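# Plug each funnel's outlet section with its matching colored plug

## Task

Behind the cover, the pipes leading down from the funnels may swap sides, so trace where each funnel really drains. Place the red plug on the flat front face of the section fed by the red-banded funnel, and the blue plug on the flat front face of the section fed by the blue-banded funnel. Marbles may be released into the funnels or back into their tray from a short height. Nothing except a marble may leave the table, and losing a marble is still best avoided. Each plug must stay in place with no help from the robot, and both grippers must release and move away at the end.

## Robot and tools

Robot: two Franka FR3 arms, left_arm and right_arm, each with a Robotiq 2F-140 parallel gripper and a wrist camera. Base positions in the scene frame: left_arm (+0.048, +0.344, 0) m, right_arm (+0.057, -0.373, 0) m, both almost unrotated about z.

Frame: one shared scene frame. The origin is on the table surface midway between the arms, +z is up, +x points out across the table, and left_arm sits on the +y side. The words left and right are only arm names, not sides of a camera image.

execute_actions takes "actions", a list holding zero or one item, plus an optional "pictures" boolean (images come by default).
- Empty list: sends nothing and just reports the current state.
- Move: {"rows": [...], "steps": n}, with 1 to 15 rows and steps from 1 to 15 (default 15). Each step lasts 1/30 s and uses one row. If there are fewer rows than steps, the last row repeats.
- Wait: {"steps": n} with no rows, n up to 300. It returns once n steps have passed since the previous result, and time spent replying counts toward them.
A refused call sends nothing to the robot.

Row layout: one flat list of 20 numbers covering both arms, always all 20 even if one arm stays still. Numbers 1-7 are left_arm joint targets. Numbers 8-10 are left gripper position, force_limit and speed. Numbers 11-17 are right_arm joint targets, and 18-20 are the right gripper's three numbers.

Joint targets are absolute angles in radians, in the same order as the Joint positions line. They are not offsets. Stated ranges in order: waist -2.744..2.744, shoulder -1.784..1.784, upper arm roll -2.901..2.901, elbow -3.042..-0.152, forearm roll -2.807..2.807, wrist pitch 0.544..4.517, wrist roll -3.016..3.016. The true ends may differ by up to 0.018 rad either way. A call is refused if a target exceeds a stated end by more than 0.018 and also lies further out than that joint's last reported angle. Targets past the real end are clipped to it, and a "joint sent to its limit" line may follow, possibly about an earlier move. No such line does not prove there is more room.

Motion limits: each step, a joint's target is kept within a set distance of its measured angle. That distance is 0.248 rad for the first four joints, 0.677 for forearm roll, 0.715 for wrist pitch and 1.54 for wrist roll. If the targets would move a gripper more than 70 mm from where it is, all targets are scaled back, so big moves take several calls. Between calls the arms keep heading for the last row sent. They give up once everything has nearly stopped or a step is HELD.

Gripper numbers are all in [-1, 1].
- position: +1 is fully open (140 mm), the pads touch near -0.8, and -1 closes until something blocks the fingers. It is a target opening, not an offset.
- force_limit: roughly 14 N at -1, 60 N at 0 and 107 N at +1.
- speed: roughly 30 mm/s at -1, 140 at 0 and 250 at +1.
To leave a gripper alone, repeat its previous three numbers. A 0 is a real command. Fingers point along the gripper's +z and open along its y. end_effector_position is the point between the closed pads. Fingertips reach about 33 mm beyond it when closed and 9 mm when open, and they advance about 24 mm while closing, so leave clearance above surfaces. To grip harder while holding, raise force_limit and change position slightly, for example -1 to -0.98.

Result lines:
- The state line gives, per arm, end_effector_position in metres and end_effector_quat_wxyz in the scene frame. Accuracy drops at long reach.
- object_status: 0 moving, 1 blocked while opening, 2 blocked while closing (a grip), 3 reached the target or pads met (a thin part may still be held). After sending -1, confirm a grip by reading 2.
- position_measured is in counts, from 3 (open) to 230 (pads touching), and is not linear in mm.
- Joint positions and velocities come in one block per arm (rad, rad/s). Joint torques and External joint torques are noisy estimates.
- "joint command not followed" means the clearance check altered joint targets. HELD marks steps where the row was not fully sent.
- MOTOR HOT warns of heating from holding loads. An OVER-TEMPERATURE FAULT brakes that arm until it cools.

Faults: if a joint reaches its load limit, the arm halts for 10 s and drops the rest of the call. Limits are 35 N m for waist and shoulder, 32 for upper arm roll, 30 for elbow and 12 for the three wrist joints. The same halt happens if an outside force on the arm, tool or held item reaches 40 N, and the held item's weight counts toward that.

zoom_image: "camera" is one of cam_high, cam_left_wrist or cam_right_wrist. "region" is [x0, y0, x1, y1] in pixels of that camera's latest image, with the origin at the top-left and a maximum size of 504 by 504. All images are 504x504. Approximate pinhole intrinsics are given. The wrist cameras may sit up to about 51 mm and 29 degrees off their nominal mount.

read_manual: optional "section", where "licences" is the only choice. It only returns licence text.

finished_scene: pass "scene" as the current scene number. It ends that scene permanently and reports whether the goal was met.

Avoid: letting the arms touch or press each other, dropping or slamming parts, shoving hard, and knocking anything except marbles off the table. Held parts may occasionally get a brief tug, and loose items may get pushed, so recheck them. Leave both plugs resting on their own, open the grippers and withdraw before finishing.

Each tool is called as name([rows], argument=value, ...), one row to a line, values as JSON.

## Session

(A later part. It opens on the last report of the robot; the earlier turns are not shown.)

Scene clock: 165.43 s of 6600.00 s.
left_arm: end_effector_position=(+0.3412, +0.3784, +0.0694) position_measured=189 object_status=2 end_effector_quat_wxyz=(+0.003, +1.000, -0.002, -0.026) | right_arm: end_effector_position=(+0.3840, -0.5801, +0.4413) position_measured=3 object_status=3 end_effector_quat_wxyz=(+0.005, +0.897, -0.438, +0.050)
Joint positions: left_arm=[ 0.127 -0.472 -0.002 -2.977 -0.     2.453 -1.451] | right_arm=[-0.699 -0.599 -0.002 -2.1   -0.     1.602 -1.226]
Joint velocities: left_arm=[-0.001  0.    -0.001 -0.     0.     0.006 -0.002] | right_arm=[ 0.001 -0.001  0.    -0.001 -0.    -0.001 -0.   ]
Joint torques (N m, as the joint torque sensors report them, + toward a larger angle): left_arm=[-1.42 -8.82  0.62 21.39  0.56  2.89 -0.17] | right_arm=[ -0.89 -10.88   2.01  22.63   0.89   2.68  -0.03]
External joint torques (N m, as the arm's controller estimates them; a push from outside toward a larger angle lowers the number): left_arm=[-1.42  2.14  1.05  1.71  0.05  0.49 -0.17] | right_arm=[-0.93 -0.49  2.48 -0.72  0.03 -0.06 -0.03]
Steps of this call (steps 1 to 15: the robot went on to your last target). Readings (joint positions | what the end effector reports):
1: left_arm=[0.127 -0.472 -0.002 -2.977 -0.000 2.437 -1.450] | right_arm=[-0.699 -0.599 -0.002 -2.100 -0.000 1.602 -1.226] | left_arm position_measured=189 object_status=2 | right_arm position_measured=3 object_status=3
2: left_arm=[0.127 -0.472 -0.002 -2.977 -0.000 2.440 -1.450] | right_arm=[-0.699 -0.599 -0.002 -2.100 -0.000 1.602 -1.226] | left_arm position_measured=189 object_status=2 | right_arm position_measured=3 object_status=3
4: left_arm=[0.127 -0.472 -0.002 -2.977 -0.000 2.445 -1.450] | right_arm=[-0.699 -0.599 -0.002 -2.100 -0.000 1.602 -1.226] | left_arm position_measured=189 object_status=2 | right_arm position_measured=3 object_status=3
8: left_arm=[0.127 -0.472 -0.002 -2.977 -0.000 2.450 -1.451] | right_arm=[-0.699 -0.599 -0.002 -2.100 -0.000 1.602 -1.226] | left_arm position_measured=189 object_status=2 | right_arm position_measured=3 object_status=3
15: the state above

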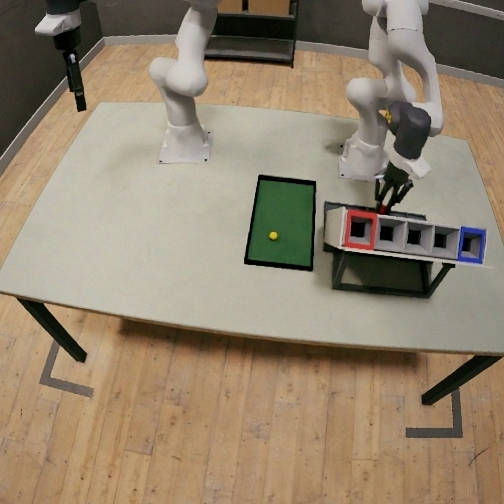

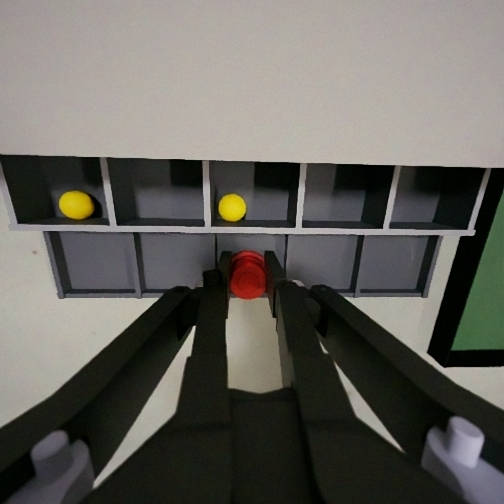

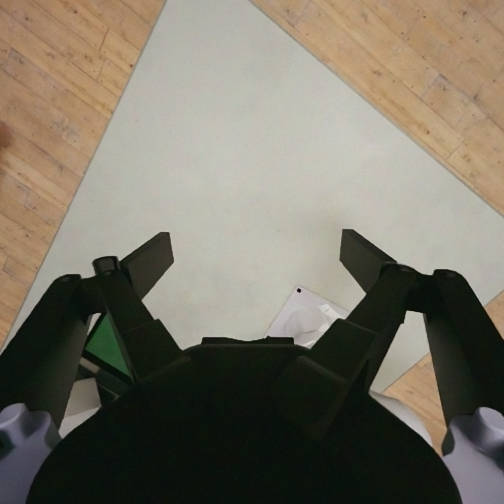

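execute_actions([
  {"rows":[[0.12,-0.432,0,-2.988,0,2.506,-1.455,-1,-0.4,-0.4,-0.7,-0.6,0,-2.1,0,1.6,-1.23,1,-0.5,0]]},
], pictures=false)

execute_actions([
  {"rows":[[0.12,-0.418,0,-2.991,0,2.523,-1.455,-1,-0.4,-0.4,-0.7,-0.6,0,-2.1,0,1.6,-1.23,1,-0.5,0]]},
], pictures=false)

Scene clock: 169.47 s of 6600.00 s.
left_arm: end_effector_position=(+0.3406, +0.3769, +0.0580) position_measured=189 object_status=2 end_effector_quat_wxyz=(+0.003, +1.000, -0.004, -0.026) | right_arm: end_effector_position=(+0.3840, -0.5801, +0.4413) position_measured=3 object_status=3 end_effector_quat_wxyz=(+0.005, +0.897, -0.438, +0.050)
Joint positions: left_arm=[ 0.122 -0.434 -0.001 -2.987 -0.     2.5   -1.451] | right_arm=[-0.699 -0.599 -0.002 -2.1   -0.     1.602 -1.226]
Joint velocities: left_arm=[ 0.     0.001  0.001  0.    -0.     0.015 -0.   ] | right_arm=[ 0.001  0.     0.001 -0.001  0.001 -0.001  0.001]
Joint torques (N m, as the joint torque sensors report them, + toward a larger angle): left_arm=[ -1.81 -10.25   0.06  20.52   0.37   2.71  -0.03] | right_arm=[ -1.2  -11.62   1.94  22.5    0.84   2.74  -0.12]
External joint torques (N m, as the arm's controller estimates them; a push from outside toward a larger angle lowers the number): left_arm=[-1.82  1.31  0.45  1.49 -0.11  0.32 -0.03] | right_arm=[-1.22 -1.34  2.41 -0.83 -0.02  0.   -0.12]
Steps of this call (steps 1 to 15: the robot went on to your last target; steps 16 to 90: nothing new was sent; then 0.53 s passed at rest; steps 91 to 105: all 15 steps of this action). Readings (joint positions | what the end effector reports):
91: left_arm=[0.126 -0.465 -0.001 -2.978 -0.000 2.463 -1.451] | right_arm=[-0.699 -0.599 -0.002 -2.100 -0.000 1.602 -1.226] | left_arm position_measured=189 object_status=2 | right_arm position_measured=3 object_status=3
92: left_arm=[0.125 -0.455 -0.001 -2.980 -0.000 2.471 -1.451] | right_arm=[-0.699 -0.599 -0.002 -2.100 -0.000 1.602 -1.226] | left_arm position_measured=189 object_status=2 | right_arm position_measured=3 object_status=3
94: left_arm=[0.123 -0.441 -0.001 -2.985 -0.000 2.481 -1.451] | right_arm=[-0.699 -0.599 -0.002 -2.100 -0.000 1.602 -1.226] | left_arm position_measured=189 object_status=2 | right_arm position_measured=3 object_status=3
98: left_arm=[0.122 -0.434 -0.001 -2.987 -0.000 2.492 -1.451] | right_arm=[-0.699 -0.599 -0.002 -2.100 -0.000 1.602 -1.226] | left_arm position_measured=189 object_status=2 | right_arm position_measured=3 object_status=3
105: the state above

Scene clock: 169.97 s of 6600.00 s.
left_arm: end_effector_position=(+0.3412, +0.3769, +0.0543) position_measured=189 object_status=2 end_effector_quat_wxyz=(+0.003, +1.000, -0.004, -0.025) | right_arm: end_effector_position=(+0.3840, -0.5801, +0.4413) position_measured=3 object_status=3 end_effector_quat_wxyz=(+0.005, +0.897, -0.438, +0.050)
Joint positions: left_arm=[ 0.122 -0.42  -0.001 -2.99  -0.     2.519 -1.451] | right_arm=[-0.699 -0.599 -0.002 -2.1   -0.     1.602 -1.226]
Joint velocities: left_arm=[ 0.001  0.001 -0.    -0.     0.002  0.005  0.002] | right_arm=[-0.002 -0.001 -0.001  0.    -0.001  0.    -0.002]
Joint torques (N m, as the joint torque sensors report them, + toward a larger angle): left_arm=[ -1.58 -10.22  -0.45  20.76   0.42   2.86   0.  ] | right_arm=[ -0.76 -11.71   2.18  21.84   0.96   2.71   0.07]
External joint torques (N m, as the arm's controller estimates them; a push from outside toward a larger angle lowers the number): left_arm=[-1.56  1.6  -0.03  1.96 -0.06  0.47  0.  ] | right_arm=[-0.72 -1.22  2.74 -1.62  0.11 -0.04  0.07]
Steps of this call (steps 1 to 15: all 15 steps of this action). Readings (joint positions | what the end effector reports):
1: left_arm=[0.122 -0.432 -0.001 -2.987 -0.000 2.504 -1.451] | right_arm=[-0.699 -0.599 -0.002 -2.100 -0.000 1.602 -1.226] | left_arm position_measured=189 object_status=2 | right_arm position_measured=3 object_status=3
2: left_arm=[0.122 -0.428 -0.001 -2.988 -0.000 2.507 -1.451] | right_arm=[-0.699 -0.599 -0.002 -2.100 -0.000 1.602 -1.226] | left_arm position_measured=189 object_status=2 | right_arm position_measured=3 object_status=3
4: left_arm=[0.122 -0.423 -0.001 -2.989 -0.000 2.511 -1.451] | right_arm=[-0.699 -0.599 -0.002 -2.100 -0.000 1.602 -1.226] | left_arm position_measured=189 object_status=2 | right_arm position_measured=3 object_status=3
8: left_arm=[0.122 -0.420 -0.001 -2.990 -0.000 2.516 -1.451] | right_arm=[-0.699 -0.599 -0.002 -2.100 -0.000 1.602 -1.226] | left_arm position_measured=189 object_status=2 | right_arm position_measured=3 object_status=3
15: the state above

execute_actions([
  {"rows":[[0.12,-0.405,0,-2.994,0,2.539,-1.455,-1,-0.4,-0.4,-0.7,-0.6,0,-2.1,0,1.6,-1.23,1,-0.5,0]]},
], pictures=false)

execute_actions([
  {"rows":[[0.12,-0.405,0,-2.994,0,2.539,-1.455,-0.2,-0.4,-0.6,-0.7,-0.6,0,-2.1,0,1.6,-1.23,1,-0.5,0]]},
])

Scene clock: 173.10 s of 6600.00 s.
left_arm: end_effector_position=(+0.3411, +0.3769, +0.0517) position_measured=189 object_status=2 end_effector_quat_wxyz=(+0.003, +1.000, -0.004, -0.025) | right_arm: end_effector_position=(+0.3840, -0.5801, +0.4413) position_measured=3 object_status=3 end_effector_quat_wxyz=(+0.005, +0.897, -0.438, +0.050)
Joint positions: left_arm=[ 0.122 -0.41  -0.001 -2.991 -0.     2.53  -1.451] | right_arm=[-0.699 -0.599 -0.002 -2.1   -0.     1.602 -1.226]
Joint velocities: left_arm=[ 0.  0. -0.  0.  0. -0.  0.] | right_arm=[-0.    -0.     0.     0.001  0.001  0.001 -0.   ]
Joint torques (N m, as the joint torque sensors report them, + toward a larger angle): left_arm=[-1.4  -7.69 -0.51 18.99  0.49  3.61 -0.07] | right_arm=[ -0.41 -11.23   1.1   22.91   0.87   2.75  -0.01]
External joint torques (N m, as the arm's controller estimates them; a push from outside toward a larger angle lowers the number): left_arm=[-1.42  4.37 -0.14  0.29  0.03  1.19 -0.07] | right_arm=[-0.42 -0.77  1.6  -0.55  0.01 -0.01 -0.01]
Steps of this call (steps 1 to 15: the robot went on to your last target; steps 16 to 79: nothing new was sent; steps 80 to 94: all 15 steps of this action). Readings (joint positions | what the end effector reports):
80: left_arm=[0.122 -0.418 -0.001 -2.990 -0.000 2.523 -1.451] | right_arm=[-0.699 -0.599 -0.002 -2.100 -0.000 1.602 -1.226] | left_arm position_measured=189 object_status=2 | right_arm position_measured=3 object_status=3
81: left_arm=[0.122 -0.414 -0.001 -2.991 -0.000 2.526 -1.451] | right_arm=[-0.699 -0.599 -0.002 -2.100 -0.000 1.602 -1.226] | left_arm position_measured=189 object_status=2 | right_arm position_measured=3 object_status=3
83: left_arm=[0.122 -0.410 -0.001 -2.991 -0.000 2.529 -1.451] | right_arm=[-0.699 -0.599 -0.002 -2.100 -0.000 1.602 -1.226] | left_arm position_measured=189 object_status=2 | right_arm position_measured=3 object_status=3
87: left_arm=[0.122 -0.410 -0.001 -2.991 -0.000 2.530 -1.451] | right_arm=[-0.699 -0.599 -0.002 -2.100 -0.000 1.602 -1.226] | left_arm position_measured=189 object_status=2 | right_arm position_measured=3 object_status=3
94: the state above

Scene clock: 173.60 s of 6600.00 s.
left_arm: end_effector_position=(+0.3415, +0.3769, +0.0509) position_measured=154 object_status=0 end_effector_quat_wxyz=(+0.003, +1.000, -0.004, -0.025) | right_arm: end_effector_position=(+0.3840, -0.5801, +0.4413) position_measured=3 object_status=3 end_effector_quat_wxyz=(+0.005, +0.897, -0.438, +0.050)
Joint positions: left_arm=[ 0.122 -0.407 -0.001 -2.992 -0.     2.536 -1.451] | right_arm=[-0.699 -0.599 -0.002 -2.1   -0.     1.602 -1.226]
Joint velocities: left_arm=[-0.    -0.001 -0.    -0.001  0.002  0.002 -0.   ] | right_arm=[ 0.    -0.001 -0.     0.001 -0.    -0.001  0.   ]
Joint torques (N m, as the joint torque sensors report them, + toward a larger angle): left_arm=[ -0.96 -10.27   0.06  18.79   0.39   2.63  -0.08] | right_arm=[ -0.52 -11.16   2.11  22.24   0.9    2.77  -0.01]
External joint torques (N m, as the arm's controller estimates them; a push from outside toward a larger angle lowers the number): left_arm=[-0.95  1.78  0.45  0.32 -0.07  0.25 -0.08] | right_arm=[-0.53 -0.55  2.62 -1.29  0.05  0.01 -0.01]
Steps of this call (steps 1 to 15: all 15 steps of this action). Readings (joint positions | what the end effector reports):
1: left_arm=[0.122 -0.410 -0.001 -2.991 -0.000 2.530 -1.451] | right_arm=[-0.699 -0.599 -0.002 -2.100 -0.000 1.602 -1.226] | left_arm position_measured=189 object_status=0 | right_arm position_measured=3 object_status=3
2: left_arm=[0.122 -0.410 -0.001 -2.991 -0.000 2.531 -1.451] | right_arm=[-0.699 -0.599 -0.002 -2.100 -0.000 1.602 -1.226] | left_arm position_measured=189 object_status=0 | right_arm position_measured=3 object_status=3
4: left_arm=[0.122 -0.409 -0.001 -2.992 -0.000 2.532 -1.451] | right_arm=[-0.699 -0.599 -0.002 -2.100 -0.000 1.602 -1.226] | left_arm position_measured=178 object_status=0 | right_arm position_measured=3 object_status=3
8: left_arm=[0.122 -0.407 -0.001 -2.992 -0.000 2.534 -1.451] | right_arm=[-0.699 -0.599 -0.002 -2.100 -0.000 1.602 -1.226] | left_arm position_measured=162 object_status=0 | right_arm position_measured=3 object_status=3
15: the state above

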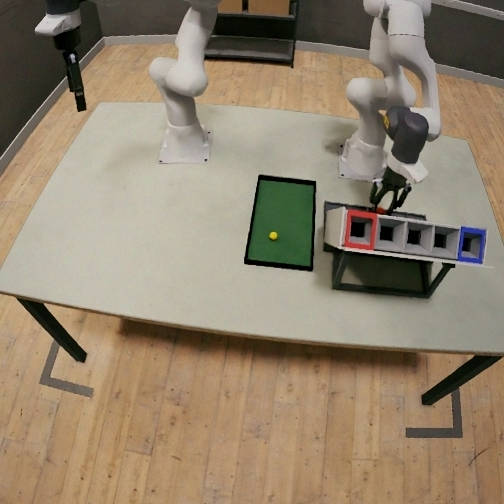

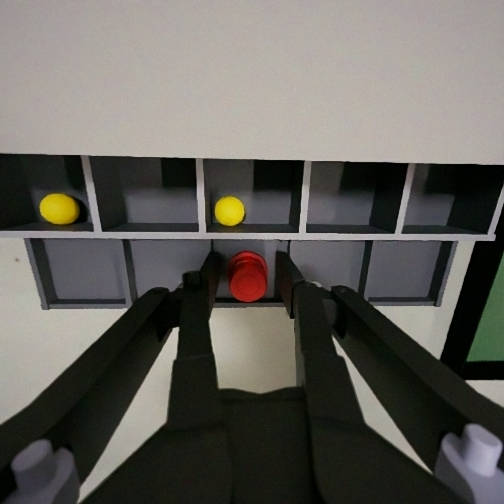

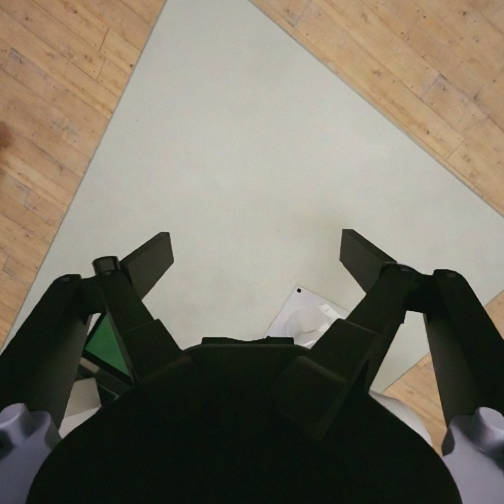

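execute_actions([
  {"rows":[[0.12,-0.47,0,-2.977,0,2.42,-1.455,-0.2,-0.4,-0.4,-0.7,-0.6,0,-2.1,0,1.6,-1.23,1,-0.5,0],[0.12,-0.47,0,-2.977,0,2.42,-1.455,-0.2,-0.4,-0.4,-0.7,-0.6,0,-2.1,0,1.6,-1.23,1,-0.5,0],[0.12,-0.47,0,-2.977,0,2.42,-1.455,-0.2,-0.4,-0.4,-0.7,-0.6,0,-2.1,0,1.6,-1.23,1,-0.5,0],[0.12,-0.53,0,-2.957,0,2.33,-1.455,-0.2,-0.4,-0.4,-0.7,-0.6,0,-2.1,0,1.6,-1.23,1,-0.5,0],[0.12,-0.53,0,-2.957,0,2.33,-1.455,-0.2,-0.4,-0.4,-0.7,-0.6,0,-2.1,0,1.6,-1.23,1,-0.5,0],[0.12,-0.53,0,-2.957,0,2.33,-1.455,-0.2,-0.4,-0.4,-0.7,-0.6,0,-2.1,0,1.6,-1.23,1,-0.5,0],[0.12,-0.59,0,-2.935,0,2.25,-1.455,-0.2,-0.4,-0.4,-0.7,-0.6,0,-2.1,0,1.6,-1.23,1,-0.5,0],[0.12,-0.59,0,-2.935,0,2.25,-1.455,-0.2,-0.4,-0.4,-0.7,-0.6,0,-2.1,0,1.6,-1.23,1,-0.5,0],[0.12,-0.59,0,-2.935,0,2.25,-1.455,-0.2,-0.4,-0.4,-0.7,-0.6,0,-2.1,0,1.6,-1.23,1,-0.5,0],[0.12,-0.644,0,-2.91,0,2.216,-1.455,-0.2,-0.4,-0.4,-0.7,-0.6,0,-2.1,0,1.6,-1.23,1,-0.5,0]]},
], pictures=false)

execute_actions([
  {"rows":[[0.75,-0.6,0,-2.83,0,2.25,-0.86,0,-0.4,-0.4,-0.7,-0.6,0,-2.1,0,1.6,-1.23,1,-0.5,0]]},
], pictures=false)

execute_actions([
  {"rows":[[0.721,-0.149,0,-2.494,0,2.345,-0.86,0,-0.4,-0.4,-0.7,-0.6,0,-2.1,0,1.6,-1.23,1,-0.5,0]]},
], pictures=false)

execute_actions([
  {"steps":15},
])

Scene clock: 185.73 s of 6600.00 s.
left_arm: end_effector_position=(+0.3546, +0.3784, +0.1321) position_measured=154 object_status=3 end_effector_quat_wxyz=(+0.000, +1.000, -0.004, -0.006) | right_arm: end_effector_position=(+0.3840, -0.5801, +0.4413) position_measured=3 object_status=3 end_effector_quat_wxyz=(+0.005, +0.897, -0.438, +0.050)
Joint positions: left_arm=[ 0.122 -0.64  -0.001 -2.91  -0.     2.259 -1.451] | right_arm=[-0.699 -0.599 -0.002 -2.1   -0.     1.602 -1.226]
Joint velocities: left_arm=[ 0.001 -0.069 -0.001  0.021  0.001 -0.23   0.001] | right_arm=[ 0.    -0.    -0.001  0.001  0.     0.    -0.   ]
Joint torques (N m, as the joint torque sensors report them, + toward a larger angle): left_arm=[-1.91 -7.24  0.21 23.93  0.62  1.82 -0.03] | right_arm=[ -0.91 -10.85   1.61  22.22   0.94   2.7   -0.14]
External joint torques (N m, as the arm's controller estimates them; a push from outside toward a larger angle lowers the number): left_arm=[-1.87 -1.34  0.84  3.38 -0.04 -0.37 -0.03] | right_arm=[-0.89 -0.35  2.17 -1.28  0.09 -0.06 -0.14]
Steps of this call (steps 1 to 15: the robot went on to your last target; steps 16 to 90: nothing new was sent; then 8.63 s passed at rest; steps 91 to 105: all 15 steps of this action). Readings (joint positions | what the end effector reports):
91: left_arm=[0.122 -0.419 -0.001 -2.992 -0.000 2.516 -1.451] | right_arm=[-0.699 -0.599 -0.002 -2.100 -0.000 1.602 -1.226] | left_arm position_measured=154 object_status=3 | right_arm position_measured=3 object_status=3
92: left_arm=[0.122 -0.435 -0.001 -2.989 -0.000 2.499 -1.451] | right_arm=[-0.699 -0.599 -0.002 -2.100 -0.000 1.602 -1.226] | left_arm position_measured=154 object_status=3 | right_arm position_measured=3 object_status=3
94: left_arm=[0.122 -0.467 -0.001 -2.979 -0.000 2.458 -1.451] | right_arm=[-0.699 -0.599 -0.002 -2.100 -0.000 1.602 -1.226] | left_arm position_measured=154 object_status=3 | right_arm position_measured=3 object_status=3
98: left_arm=[0.122 -0.548 -0.001 -2.951 -0.000 2.364 -1.451] | right_arm=[-0.699 -0.599 -0.002 -2.100 -0.000 1.602 -1.226] | left_arm position_measured=154 object_status=3 | right_arm position_measured=3 object_status=3
105: the state above

Scene clock: 186.23 s of 6600.00 s.
left_arm: end_effector_position=(+0.2992, +0.5714, +0.1542) position_measured=129 object_status=3 end_effector_quat_wxyz=(-0.006, +0.997, +0.081, +0.011) | right_arm: end_effector_position=(+0.3840, -0.5801, +0.4413) position_measured=3 object_status=3 end_effector_quat_wxyz=(+0.005, +0.897, -0.438, +0.050)
Joint positions: left_arm=[ 0.743 -0.602  0.004 -2.831 -0.001  2.253 -0.997] | right_arm=[-0.699 -0.599 -0.002 -2.1   -0.     1.602 -1.226]
Joint velocities: left_arm=[ 0.066  0.003 -0.021  0.     0.002 -0.005  0.439] | right_arm=[ 0.     0.001 -0.    -0.    -0.001  0.001 -0.   ]
Joint torques (N m, as the joint torque sensors report them, + toward a larger angle): left_arm=[ 2.19 -8.07 -0.71 25.76  0.76  2.17  0.47] | right_arm=[ -0.8  -10.57   1.36  22.52   0.89   2.65  -0.05]
External joint torques (N m, as the arm's controller estimates them; a push from outside toward a larger angle lowers the number): left_arm=[ 2.77  1.75  0.31  2.82  0.09 -0.43  0.47] | right_arm=[-0.8  -0.14  1.88 -0.92  0.04 -0.11 -0.05]
Steps of this call (steps 1 to 15: all 15 steps of this action). Readings (joint positions | what the end effector reports):
1: left_arm=[0.169 -0.632 -0.012 -2.897 -0.001 2.255 -1.405] | right_arm=[-0.699 -0.599 -0.002 -2.100 -0.000 1.602 -1.226] | left_arm position_measured=154 object_status=0 | right_arm position_measured=3 object_status=3
2: left_arm=[0.231 -0.623 -0.010 -2.879 -0.001 2.255 -1.361] | right_arm=[-0.699 -0.599 -0.002 -2.100 -0.000 1.602 -1.226] | left_arm position_measured=150 object_status=0 | right_arm position_measured=3 object_status=3
4: left_arm=[0.360 -0.613 -0.007 -2.853 -0.001 2.255 -1.280] | right_arm=[-0.699 -0.599 -0.002 -2.100 -0.000 1.602 -1.226] | left_arm position_measured=139 object_status=0 | right_arm position_measured=3 object_status=3
8: left_arm=[0.620 -0.606 -0.001 -2.833 -0.001 2.255 -1.150] | right_arm=[-0.699 -0.599 -0.002 -2.100 -0.000 1.602 -1.226] | left_arm position_measured=129 object_status=0 | right_arm position_measured=3 object_status=3
15: the state above

Scene clock: 186.73 s of 6600.00 s.
left_arm: end_effector_position=(+0.3881, +0.6387, +0.1278) position_measured=129 object_status=3 end_effector_quat_wxyz=(+0.004, +1.000, +0.019, -0.004) | right_arm: end_effector_position=(+0.3840, -0.5801, +0.4413) position_measured=3 object_status=3 end_effector_quat_wxyz=(+0.005, +0.897, -0.438, +0.050)
Joint positions: left_arm=[ 0.723 -0.15   0.001 -2.498 -0.001  2.336 -0.894] | right_arm=[-0.699 -0.599 -0.002 -2.1   -0.     1.602 -1.226]
Joint velocities: left_arm=[-0.001  0.    -0.001  0.043  0.     0.044  0.098] | right_arm=[-0.    -0.     0.001 -0.    -0.    -0.001 -0.   ]
Joint torques (N m, as the joint torque sensors report them, + toward a larger angle): left_arm=[ -1.78 -22.82  -1.42  24.55   0.67   2.97   0.39] | right_arm=[ -0.24 -10.83   1.39  22.38   0.91   2.85  -0.06]
External joint torques (N m, as the arm's controller estimates them; a push from outside toward a larger angle lowers the number): left_arm=[-1.72  1.01 -1.21  3.51  0.08  0.6   0.39] | right_arm=[-0.25 -0.41  1.9  -1.06  0.05  0.09 -0.06]
Steps of this call (steps 1 to 15: all 15 steps of this action). Readings (joint positions | what the end effector reports):
1: left_arm=[0.741 -0.568 0.005 -2.798 -0.001 2.256 -0.988] | right_arm=[-0.699 -0.599 -0.002 -2.100 -0.000 1.602 -1.226] | left_arm position_measured=129 object_status=3 | right_arm position_measured=3 object_status=3
2: left_arm=[0.738 -0.516 0.005 -2.747 -0.001 2.266 -0.980] | right_arm=[-0.699 -0.599 -0.002 -2.100 -0.000 1.602 -1.226] | left_arm position_measured=129 object_status=3 | right_arm position_measured=3 object_status=3
4: left_arm=[0.732 -0.404 0.004 -2.636 -0.001 2.286 -0.963] | right_arm=[-0.699 -0.599 -0.002 -2.100 -0.000 1.602 -1.226] | left_arm position_measured=129 object_status=3 | right_arm position_measured=3 object_status=3
8: left_arm=[0.724 -0.194 0.001 -2.516 -0.001 2.322 -0.928] | right_arm=[-0.699 -0.599 -0.002 -2.100 -0.000 1.602 -1.226] | left_arm position_measured=129 object_status=3 | right_arm position_measured=3 object_status=3
15: the state above

Scene clock: 187.23 s of 6600.00 s.
left_arm: end_effector_position=(+0.3905, +0.6408, +0.1294) position_measured=129 object_status=3 end_effector_quat_wxyz=(+0.001, +1.000, +0.007, -0.001) | right_arm: end_effector_position=(+0.3840, -0.5801, +0.4413) position_measured=3 object_status=3 end_effector_quat_wxyz=(+0.005, +0.897, -0.438, +0.050)
Joint positions: left_arm=[ 0.723 -0.15   0.001 -2.496 -0.001  2.342 -0.87 ] | right_arm=[-0.699 -0.599 -0.002 -2.1   -0.     1.602 -1.226]
Joint velocities: left_arm=[-0.     0.    -0.     0.001 -0.001  0.001  0.018] | right_arm=[ 0.001 -0.001 -0.     0.002  0.001 -0.    -0.   ]
Joint torques (N m, as the joint torque sensors report them, + toward a larger angle): left_arm=[ -1.29 -23.26  -0.32  24.56   0.7    3.01   0.25] | right_arm=[ -0.7  -11.1    1.4   22.25   0.95   2.71  -0.11]
External joint torques (N m, as the arm's controller estimates them; a push from outside toward a larger angle lowers the number): left_arm=[-1.27  0.99 -0.15  2.84  0.1   0.49  0.25] | right_arm=[-0.72 -0.53  1.89 -1.29  0.08 -0.06 -0.11]
Steps of this call (steps 1 to 15: the robot went on to your last target). Readings (joint positions | what the end effector reports):
1: left_arm=[0.723 -0.150 0.001 -2.497 -0.001 2.337 -0.891] | right_arm=[-0.699 -0.599 -0.002 -2.100 -0.000 1.602 -1.226] | left_arm position_measured=129 object_status=3 | right_arm position_measured=3 object_status=3
2: left_arm=[0.723 -0.150 0.001 -2.496 -0.001 2.338 -0.888] | right_arm=[-0.699 -0.599 -0.002 -2.100 -0.000 1.602 -1.226] | left_arm position_measured=129 object_status=3 | right_arm position_measured=3 object_status=3
4: left_arm=[0.723 -0.150 0.001 -2.496 -0.001 2.340 -0.883] | right_arm=[-0.699 -0.599 -0.002 -2.100 -0.000 1.602 -1.226] | left_arm position_measured=129 object_status=3 | right_arm position_measured=3 object_status=3
8: left_arm=[0.723 -0.150 0.001 -2.496 -0.001 2.341 -0.876] | right_arm=[-0.699 -0.599 -0.002 -2.100 -0.000 1.602 -1.226] | left_arm position_measured=129 object_status=3 | right_arm position_measured=3 object_status=3
15: the state above

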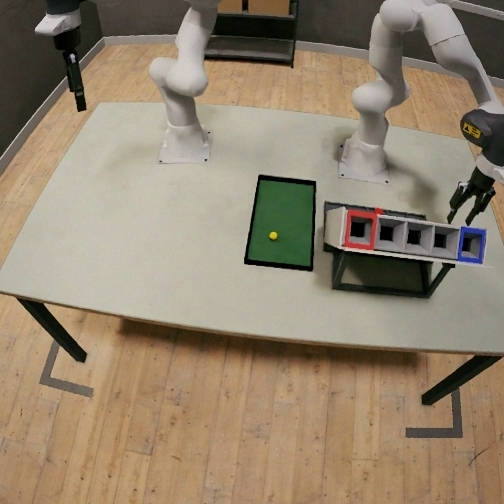

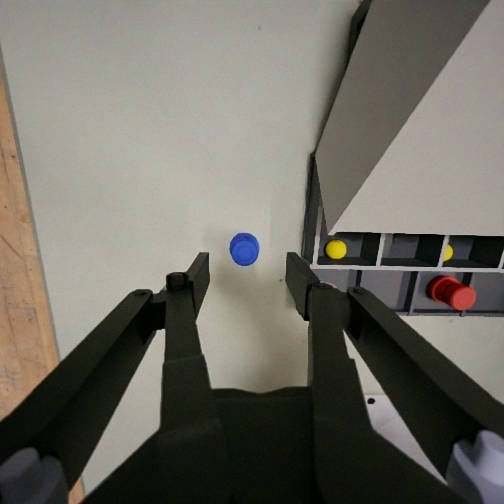

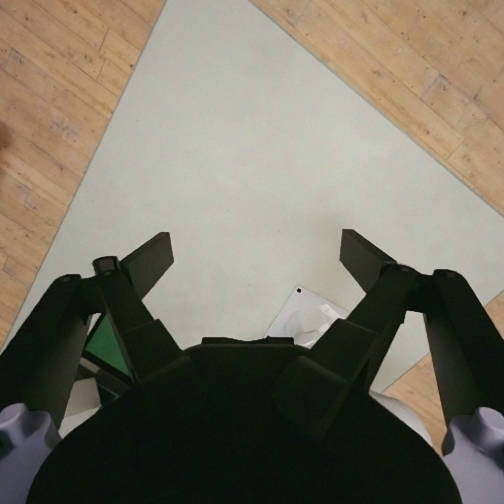

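execute_actions([
  {"rows":[[0.721,-0.08,0,-2.5,0,2.47,-0.86,0,-0.4,-0.4,-0.7,-0.6,0,-2.1,0,1.6,-1.23,1,-0.5,0],[0.721,-0.08,0,-2.5,0,2.47,-0.86,0,-0.4,-0.4,-0.7,-0.6,0,-2.1,0,1.6,-1.23,1,-0.5,0],[0.721,-0.08,0,-2.5,0,2.47,-0.86,0,-0.4,-0.4,-0.7,-0.6,0,-2.1,0,1.6,-1.23,1,-0.5,0],[0.721,-0.01,0,-2.515,0,2.56,-0.86,0,-0.4,-0.4,-0.7,-0.6,0,-2.1,0,1.6,-1.23,1,-0.5,0],[0.721,-0.01,0,-2.515,0,2.56,-0.86,0,-0.4,-0.4,-0.7,-0.6,0,-2.1,0,1.6,-1.23,1,-0.5,0],[0.721,-0.01,0,-2.515,0,2.56,-0.86,0,-0.4,-0.4,-0.7,-0.6,0,-2.1,0,1.6,-1.23,1,-0.5,0],[0.721,0.053,0,-2.528,0,2.581,-0.86,0,-0.4,-0.4,-0.7,-0.6,0,-2.1,0,1.6,-1.23,1,-0.5,0]]},
], pictures=false)

execute_actions([
  {"steps":15},
])

execute_actions([
  {"rows":[[0.721,0.053,0,-2.528,0,2.581,-0.86,-1,-0.4,-0.4,-0.7,-0.6,0,-2.1,0,1.6,-1.23,1,-0.5,0]]},
], pictures=false)

execute_actions([
  {"steps":10},
])

Scene clock: 193.93 s of 6600.00 s.
left_arm: end_effector_position=(+0.3897, +0.6402, +0.0414) position_measured=129 object_status=3 end_effector_quat_wxyz=(+0.008, +1.000, +0.004, -0.009) | right_arm: end_effector_position=(+0.3840, -0.5801, +0.4413) position_measured=3 object_status=3 end_effector_quat_wxyz=(+0.005, +0.897, -0.438, +0.050)
Joint positions: left_arm=[ 0.723  0.053  0.001 -2.53  -0.001  2.558 -0.864] | right_arm=[-0.699 -0.599 -0.002 -2.1   -0.     1.602 -1.226]
Joint velocities: left_arm=[ 0.001 -0.001 -0.001  0.012 -0.001  0.123 -0.   ] | right_arm=[-0.     0.    -0.    -0.001 -0.    -0.001 -0.   ]
Joint torques (N m, as the joint torque sensors report them, + toward a larger angle): left_arm=[ -1.73 -28.25  -0.73  21.28   0.59   2.67   0.36] | right_arm=[ -0.95 -10.9    2.29  22.65   0.86   2.66   0.02]
External joint torques (N m, as the arm's controller estimates them; a push from outside toward a larger angle lowers the number): left_arm=[-1.79  0.   -0.83  2.8   0.15  0.26  0.36] | right_arm=[-0.98 -0.43  2.78 -0.8   0.   -0.09  0.02]
Steps of this call (steps 1 to 15: the robot went on to your last target; steps 16 to 90: nothing new was sent; then 3.20 s passed at rest; steps 91 to 105: all 15 steps of this action). Readings (joint positions | what the end effector reports):
91: left_arm=[0.723 -0.140 0.001 -2.494 -0.001 2.364 -0.864] | right_arm=[-0.699 -0.599 -0.002 -2.100 -0.000 1.602 -1.226] | left_arm position_measured=129 object_status=3 | right_arm position_measured=3 object_status=3
92: left_arm=[0.723 -0.123 0.001 -2.493 -0.001 2.384 -0.864] | right_arm=[-0.699 -0.599 -0.002 -2.100 -0.000 1.602 -1.226] | left_arm position_measured=129 object_status=3 | right_arm position_measured=3 object_status=3
94: left_arm=[0.723 -0.086 0.001 -2.497 -0.001 2.427 -0.864] | right_arm=[-0.699 -0.599 -0.002 -2.100 -0.000 1.602 -1.226] | left_arm position_measured=129 object_status=3 | right_arm position_measured=3 object_status=3
98: left_arm=[0.723 0.007 0.001 -2.515 -0.001 2.507 -0.864] | right_arm=[-0.699 -0.599 -0.002 -2.100 -0.000 1.602 -1.226] | left_arm position_measured=129 object_status=3 | right_arm position_measured=3 object_status=3
105: the state above

Scene clock: 194.43 s of 6600.00 s.
left_arm: end_effector_position=(+0.3947, +0.6446, +0.0433) position_measured=129 object_status=3 end_effector_quat_wxyz=(+0.002, +1.000, +0.004, -0.002) | right_arm: end_effector_position=(+0.3840, -0.5801, +0.4413) position_measured=3 object_status=3 end_effector_quat_wxyz=(+0.005, +0.897, -0.438, +0.050)
Joint positions: left_arm=[ 0.723  0.053  0.001 -2.529 -0.001  2.577 -0.864] | right_arm=[-0.699 -0.599 -0.002 -2.1   -0.     1.602 -1.226]
Joint velocities: left_arm=[ 0.    -0.001  0.001 -0.001 -0.     0.006 -0.001] | right_arm=[-0.     0.    -0.001 -0.001 -0.     0.     0.001]
Joint torques (N m, as the joint torque sensors report them, + toward a larger angle): left_arm=[ -1.12 -29.05  -1.02  21.94   0.68   3.08   0.2 ] | right_arm=[ -0.25 -11.35   1.32  22.98   1.02   2.72  -0.05]
External joint torques (N m, as the arm's controller estimates them; a push from outside toward a larger angle lowers the number): left_arm=[-1.24 -0.77 -1.19  3.29  0.24  0.58  0.2 ] | right_arm=[-0.2  -0.93  1.93 -0.44  0.17 -0.04 -0.05]
Steps of this call (steps 1 to 15: the robot went on to your last target). Readings (joint positions | what the end effector reports):
1: left_arm=[0.723 0.053 0.001 -2.530 -0.001 2.562 -0.864] | right_arm=[-0.699 -0.599 -0.002 -2.100 -0.000 1.602 -1.226] | left_arm position_measured=129 object_status=3 | right_arm position_measured=3 object_status=3
2: left_arm=[0.723 0.053 0.001 -2.530 -0.001 2.565 -0.864] | right_arm=[-0.699 -0.599 -0.002 -2.100 -0.000 1.602 -1.226] | left_arm position_measured=129 object_status=3 | right_arm position_measured=3 object_status=3
4: left_arm=[0.723 0.053 0.001 -2.530 -0.001 2.569 -0.864] | right_arm=[-0.699 -0.599 -0.002 -2.100 -0.000 1.602 -1.226] | left_arm position_measured=129 object_status=3 | right_arm position_measured=3 object_status=3
8: left_arm=[0.723 0.053 0.001 -2.529 -0.001 2.574 -0.864] | right_arm=[-0.699 -0.599 -0.002 -2.100 -0.000 1.602 -1.226] | left_arm position_measured=129 object_status=3 | right_arm position_measured=3 object_status=3
15: the state above

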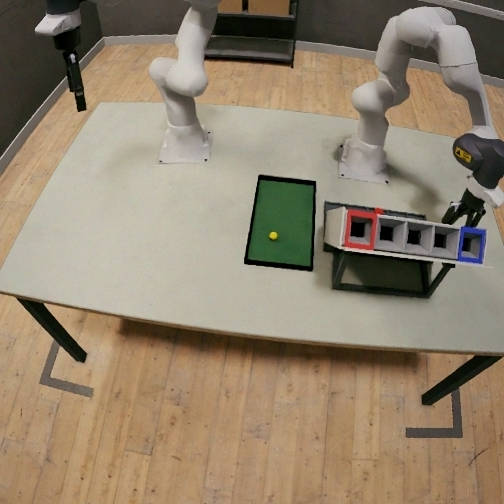

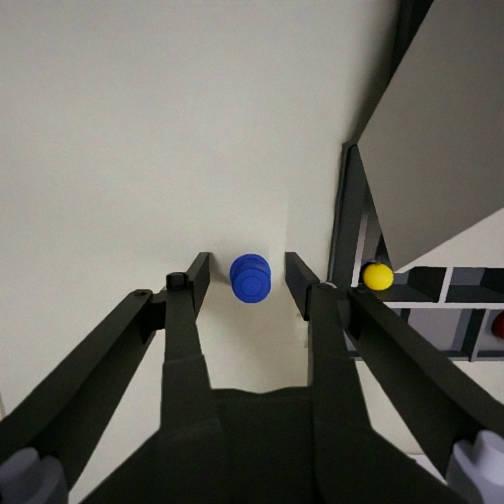

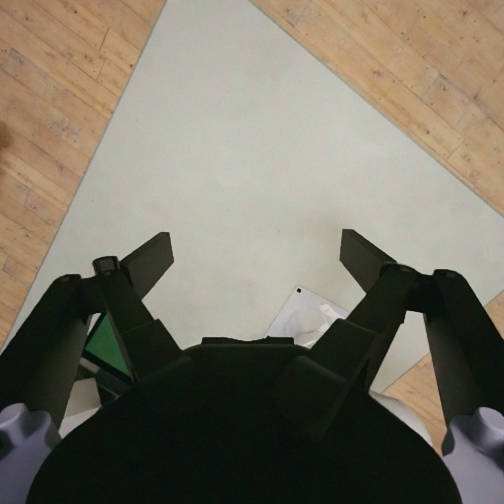

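Scene clock: 194.93 s of 6600.00 s.
left_arm: end_effector_position=(+0.3953, +0.6450, +0.0437) position_measured=190 object_status=0 end_effector_quat_wxyz=(+0.001, +1.000, +0.004, -0.001) | right_arm: end_effector_position=(+0.3840, -0.5801, +0.4413) position_measured=3 object_status=3 end_effector_quat_wxyz=(+0.005, +0.897, -0.438, +0.050)
Joint positions: left_arm=[ 0.723  0.053  0.001 -2.529 -0.001  2.578 -0.864] | right_arm=[-0.699 -0.599 -0.002 -2.1   -0.     1.602 -1.226]
Joint velocities: left_arm=[-0.001 -0.     0.001 -0.001  0.001  0.001  0.   ] | right_arm=[-0.    -0.     0.001  0.001 -0.002 -0.    -0.001]
Joint torques (N m, as the joint torque sensors report them, + toward a larger angle): left_arm=[ -1.66 -28.34  -1.13  20.74   0.57   2.85   0.39] | right_arm=[ -1.5  -10.72   1.49  22.6    0.79   2.76  -0.02]
External joint torques (N m, as the arm's controller estimates them; a push from outside toward a larger angle lowers the number): left_arm=[-1.69 -0.02 -1.22  2.03  0.12  0.34  0.39] | right_arm=[-1.51 -0.22  1.98 -0.85 -0.06  0.01 -0.02]
Steps of this call (steps 1 to 15: all 15 steps of this action). Readings (joint positions | what the end effector reports):
1: left_arm=[0.723 0.053 0.001 -2.529 -0.001 2.577 -0.864] | right_arm=[-0.699 -0.599 -0.002 -2.100 -0.000 1.602 -1.226] | left_arm position_measured=129 object_status=0 | right_arm position_measured=3 object_status=3
2: left_arm=[0.723 0.053 0.001 -2.529 -0.001 2.578 -0.864] | right_arm=[-0.699 -0.599 -0.002 -2.100 -0.000 1.602 -1.226] | left_arm position_measured=133 object_status=0 | right_arm position_measured=3 object_status=3
4: left_arm=[0.723 0.053 0.001 -2.529 -0.001 2.578 -0.864] | right_arm=[-0.699 -0.599 -0.002 -2.100 -0.000 1.602 -1.226] | left_arm position_measured=143 object_status=0 | right_arm position_measured=3 object_status=3
8: left_arm=[0.723 0.053 0.001 -2.529 -0.001 2.578 -0.864] | right_arm=[-0.699 -0.599 -0.002 -2.100 -0.000 1.602 -1.226] | left_arm position_measured=164 object_status=0 | right_arm position_measured=3 object_status=3
15: the state above

Scene clock: 195.27 s of 6600.00 s.
left_arm: end_effector_position=(+0.3953, +0.6450, +0.0437) position_measured=190 object_status=2 end_effector_quat_wxyz=(+0.001, +1.000, +0.004, -0.001) | right_arm: end_effector_position=(+0.3840, -0.5801, +0.4413) position_measured=3 object_status=3 end_effector_quat_wxyz=(+0.005, +0.897, -0.438, +0.050)
Joint positions: left_arm=[ 0.723  0.053  0.001 -2.529 -0.001  2.578 -0.864] | right_arm=[-0.699 -0.599 -0.002 -2.1   -0.     1.602 -1.226]
Joint velocities: left_arm=[ 0.     0.    -0.001 -0.    -0.    -0.     0.   ] | right_arm=[ 0.001 -0.    -0.     0.001  0.    -0.001 -0.   ]
Joint torques (N m, as the joint torque sensors report them, + toward a larger angle): left_arm=[ -1.43 -28.3   -0.55  21.35   0.62   2.89   0.32] | right_arm=[ -0.48 -11.01   1.55  22.71   0.95   2.73  -0.01]
External joint torques (N m, as the arm's controller estimates them; a push from outside toward a larger angle lowers the number): left_arm=[-1.41 -0.08 -0.57  2.68  0.17  0.39  0.32] | right_arm=[-0.49 -0.51  2.06 -0.81  0.09 -0.04 -0.01]
Steps of this call (steps 1 to 10: the robot went on to your last target). Readings (joint positions | what the end effector reports):
1: left_arm=[0.723 0.053 0.001 -2.529 -0.001 2.578 -0.864] | right_arm=[-0.699 -0.599 -0.002 -2.100 -0.000 1.602 -1.226] | left_arm position_measured=190 object_status=0 | right_arm position_measured=3 object_status=3
2: left_arm=[0.723 0.053 0.001 -2.529 -0.001 2.578 -0.864] | right_arm=[-0.699 -0.599 -0.002 -2.100 -0.000 1.602 -1.226] | left_arm position_measured=190 object_status=0 | right_arm position_measured=3 object_status=3
4: left_arm=[0.723 0.053 0.001 -2.529 -0.001 2.578 -0.864] | right_arm=[-0.699 -0.599 -0.002 -2.100 -0.000 1.602 -1.226] | left_arm position_measured=190 object_status=2 | right_arm position_measured=3 object_status=3
8: left_arm=[0.723 0.053 0.001 -2.529 -0.001 2.578 -0.864] | right_arm=[-0.699 -0.599 -0.002 -2.100 -0.000 1.602 -1.226] | left_arm position_measured=190 object_status=2 | right_arm position_measured=3 object_status=3
10: the state above

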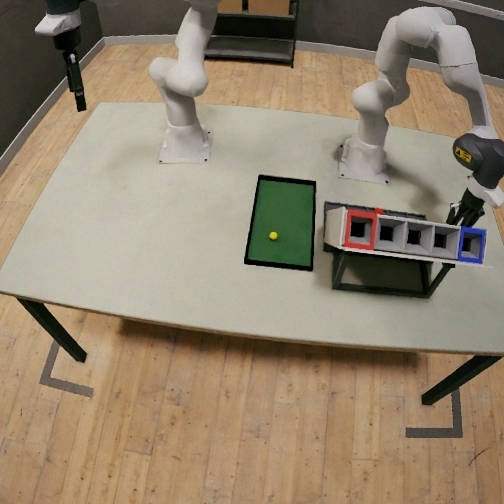

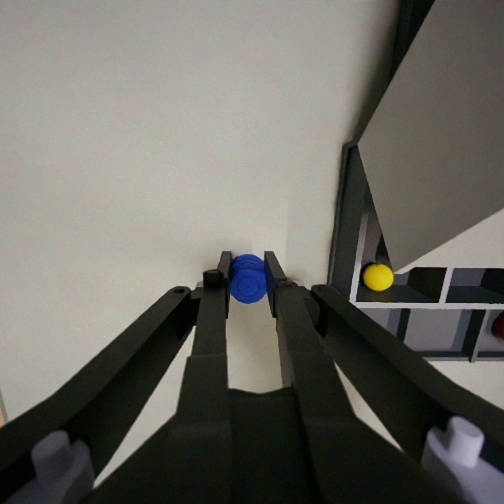

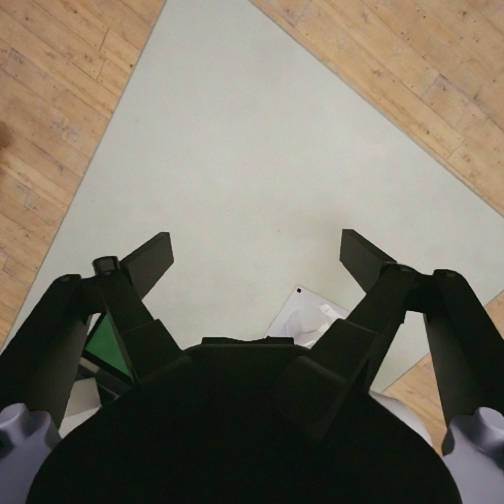

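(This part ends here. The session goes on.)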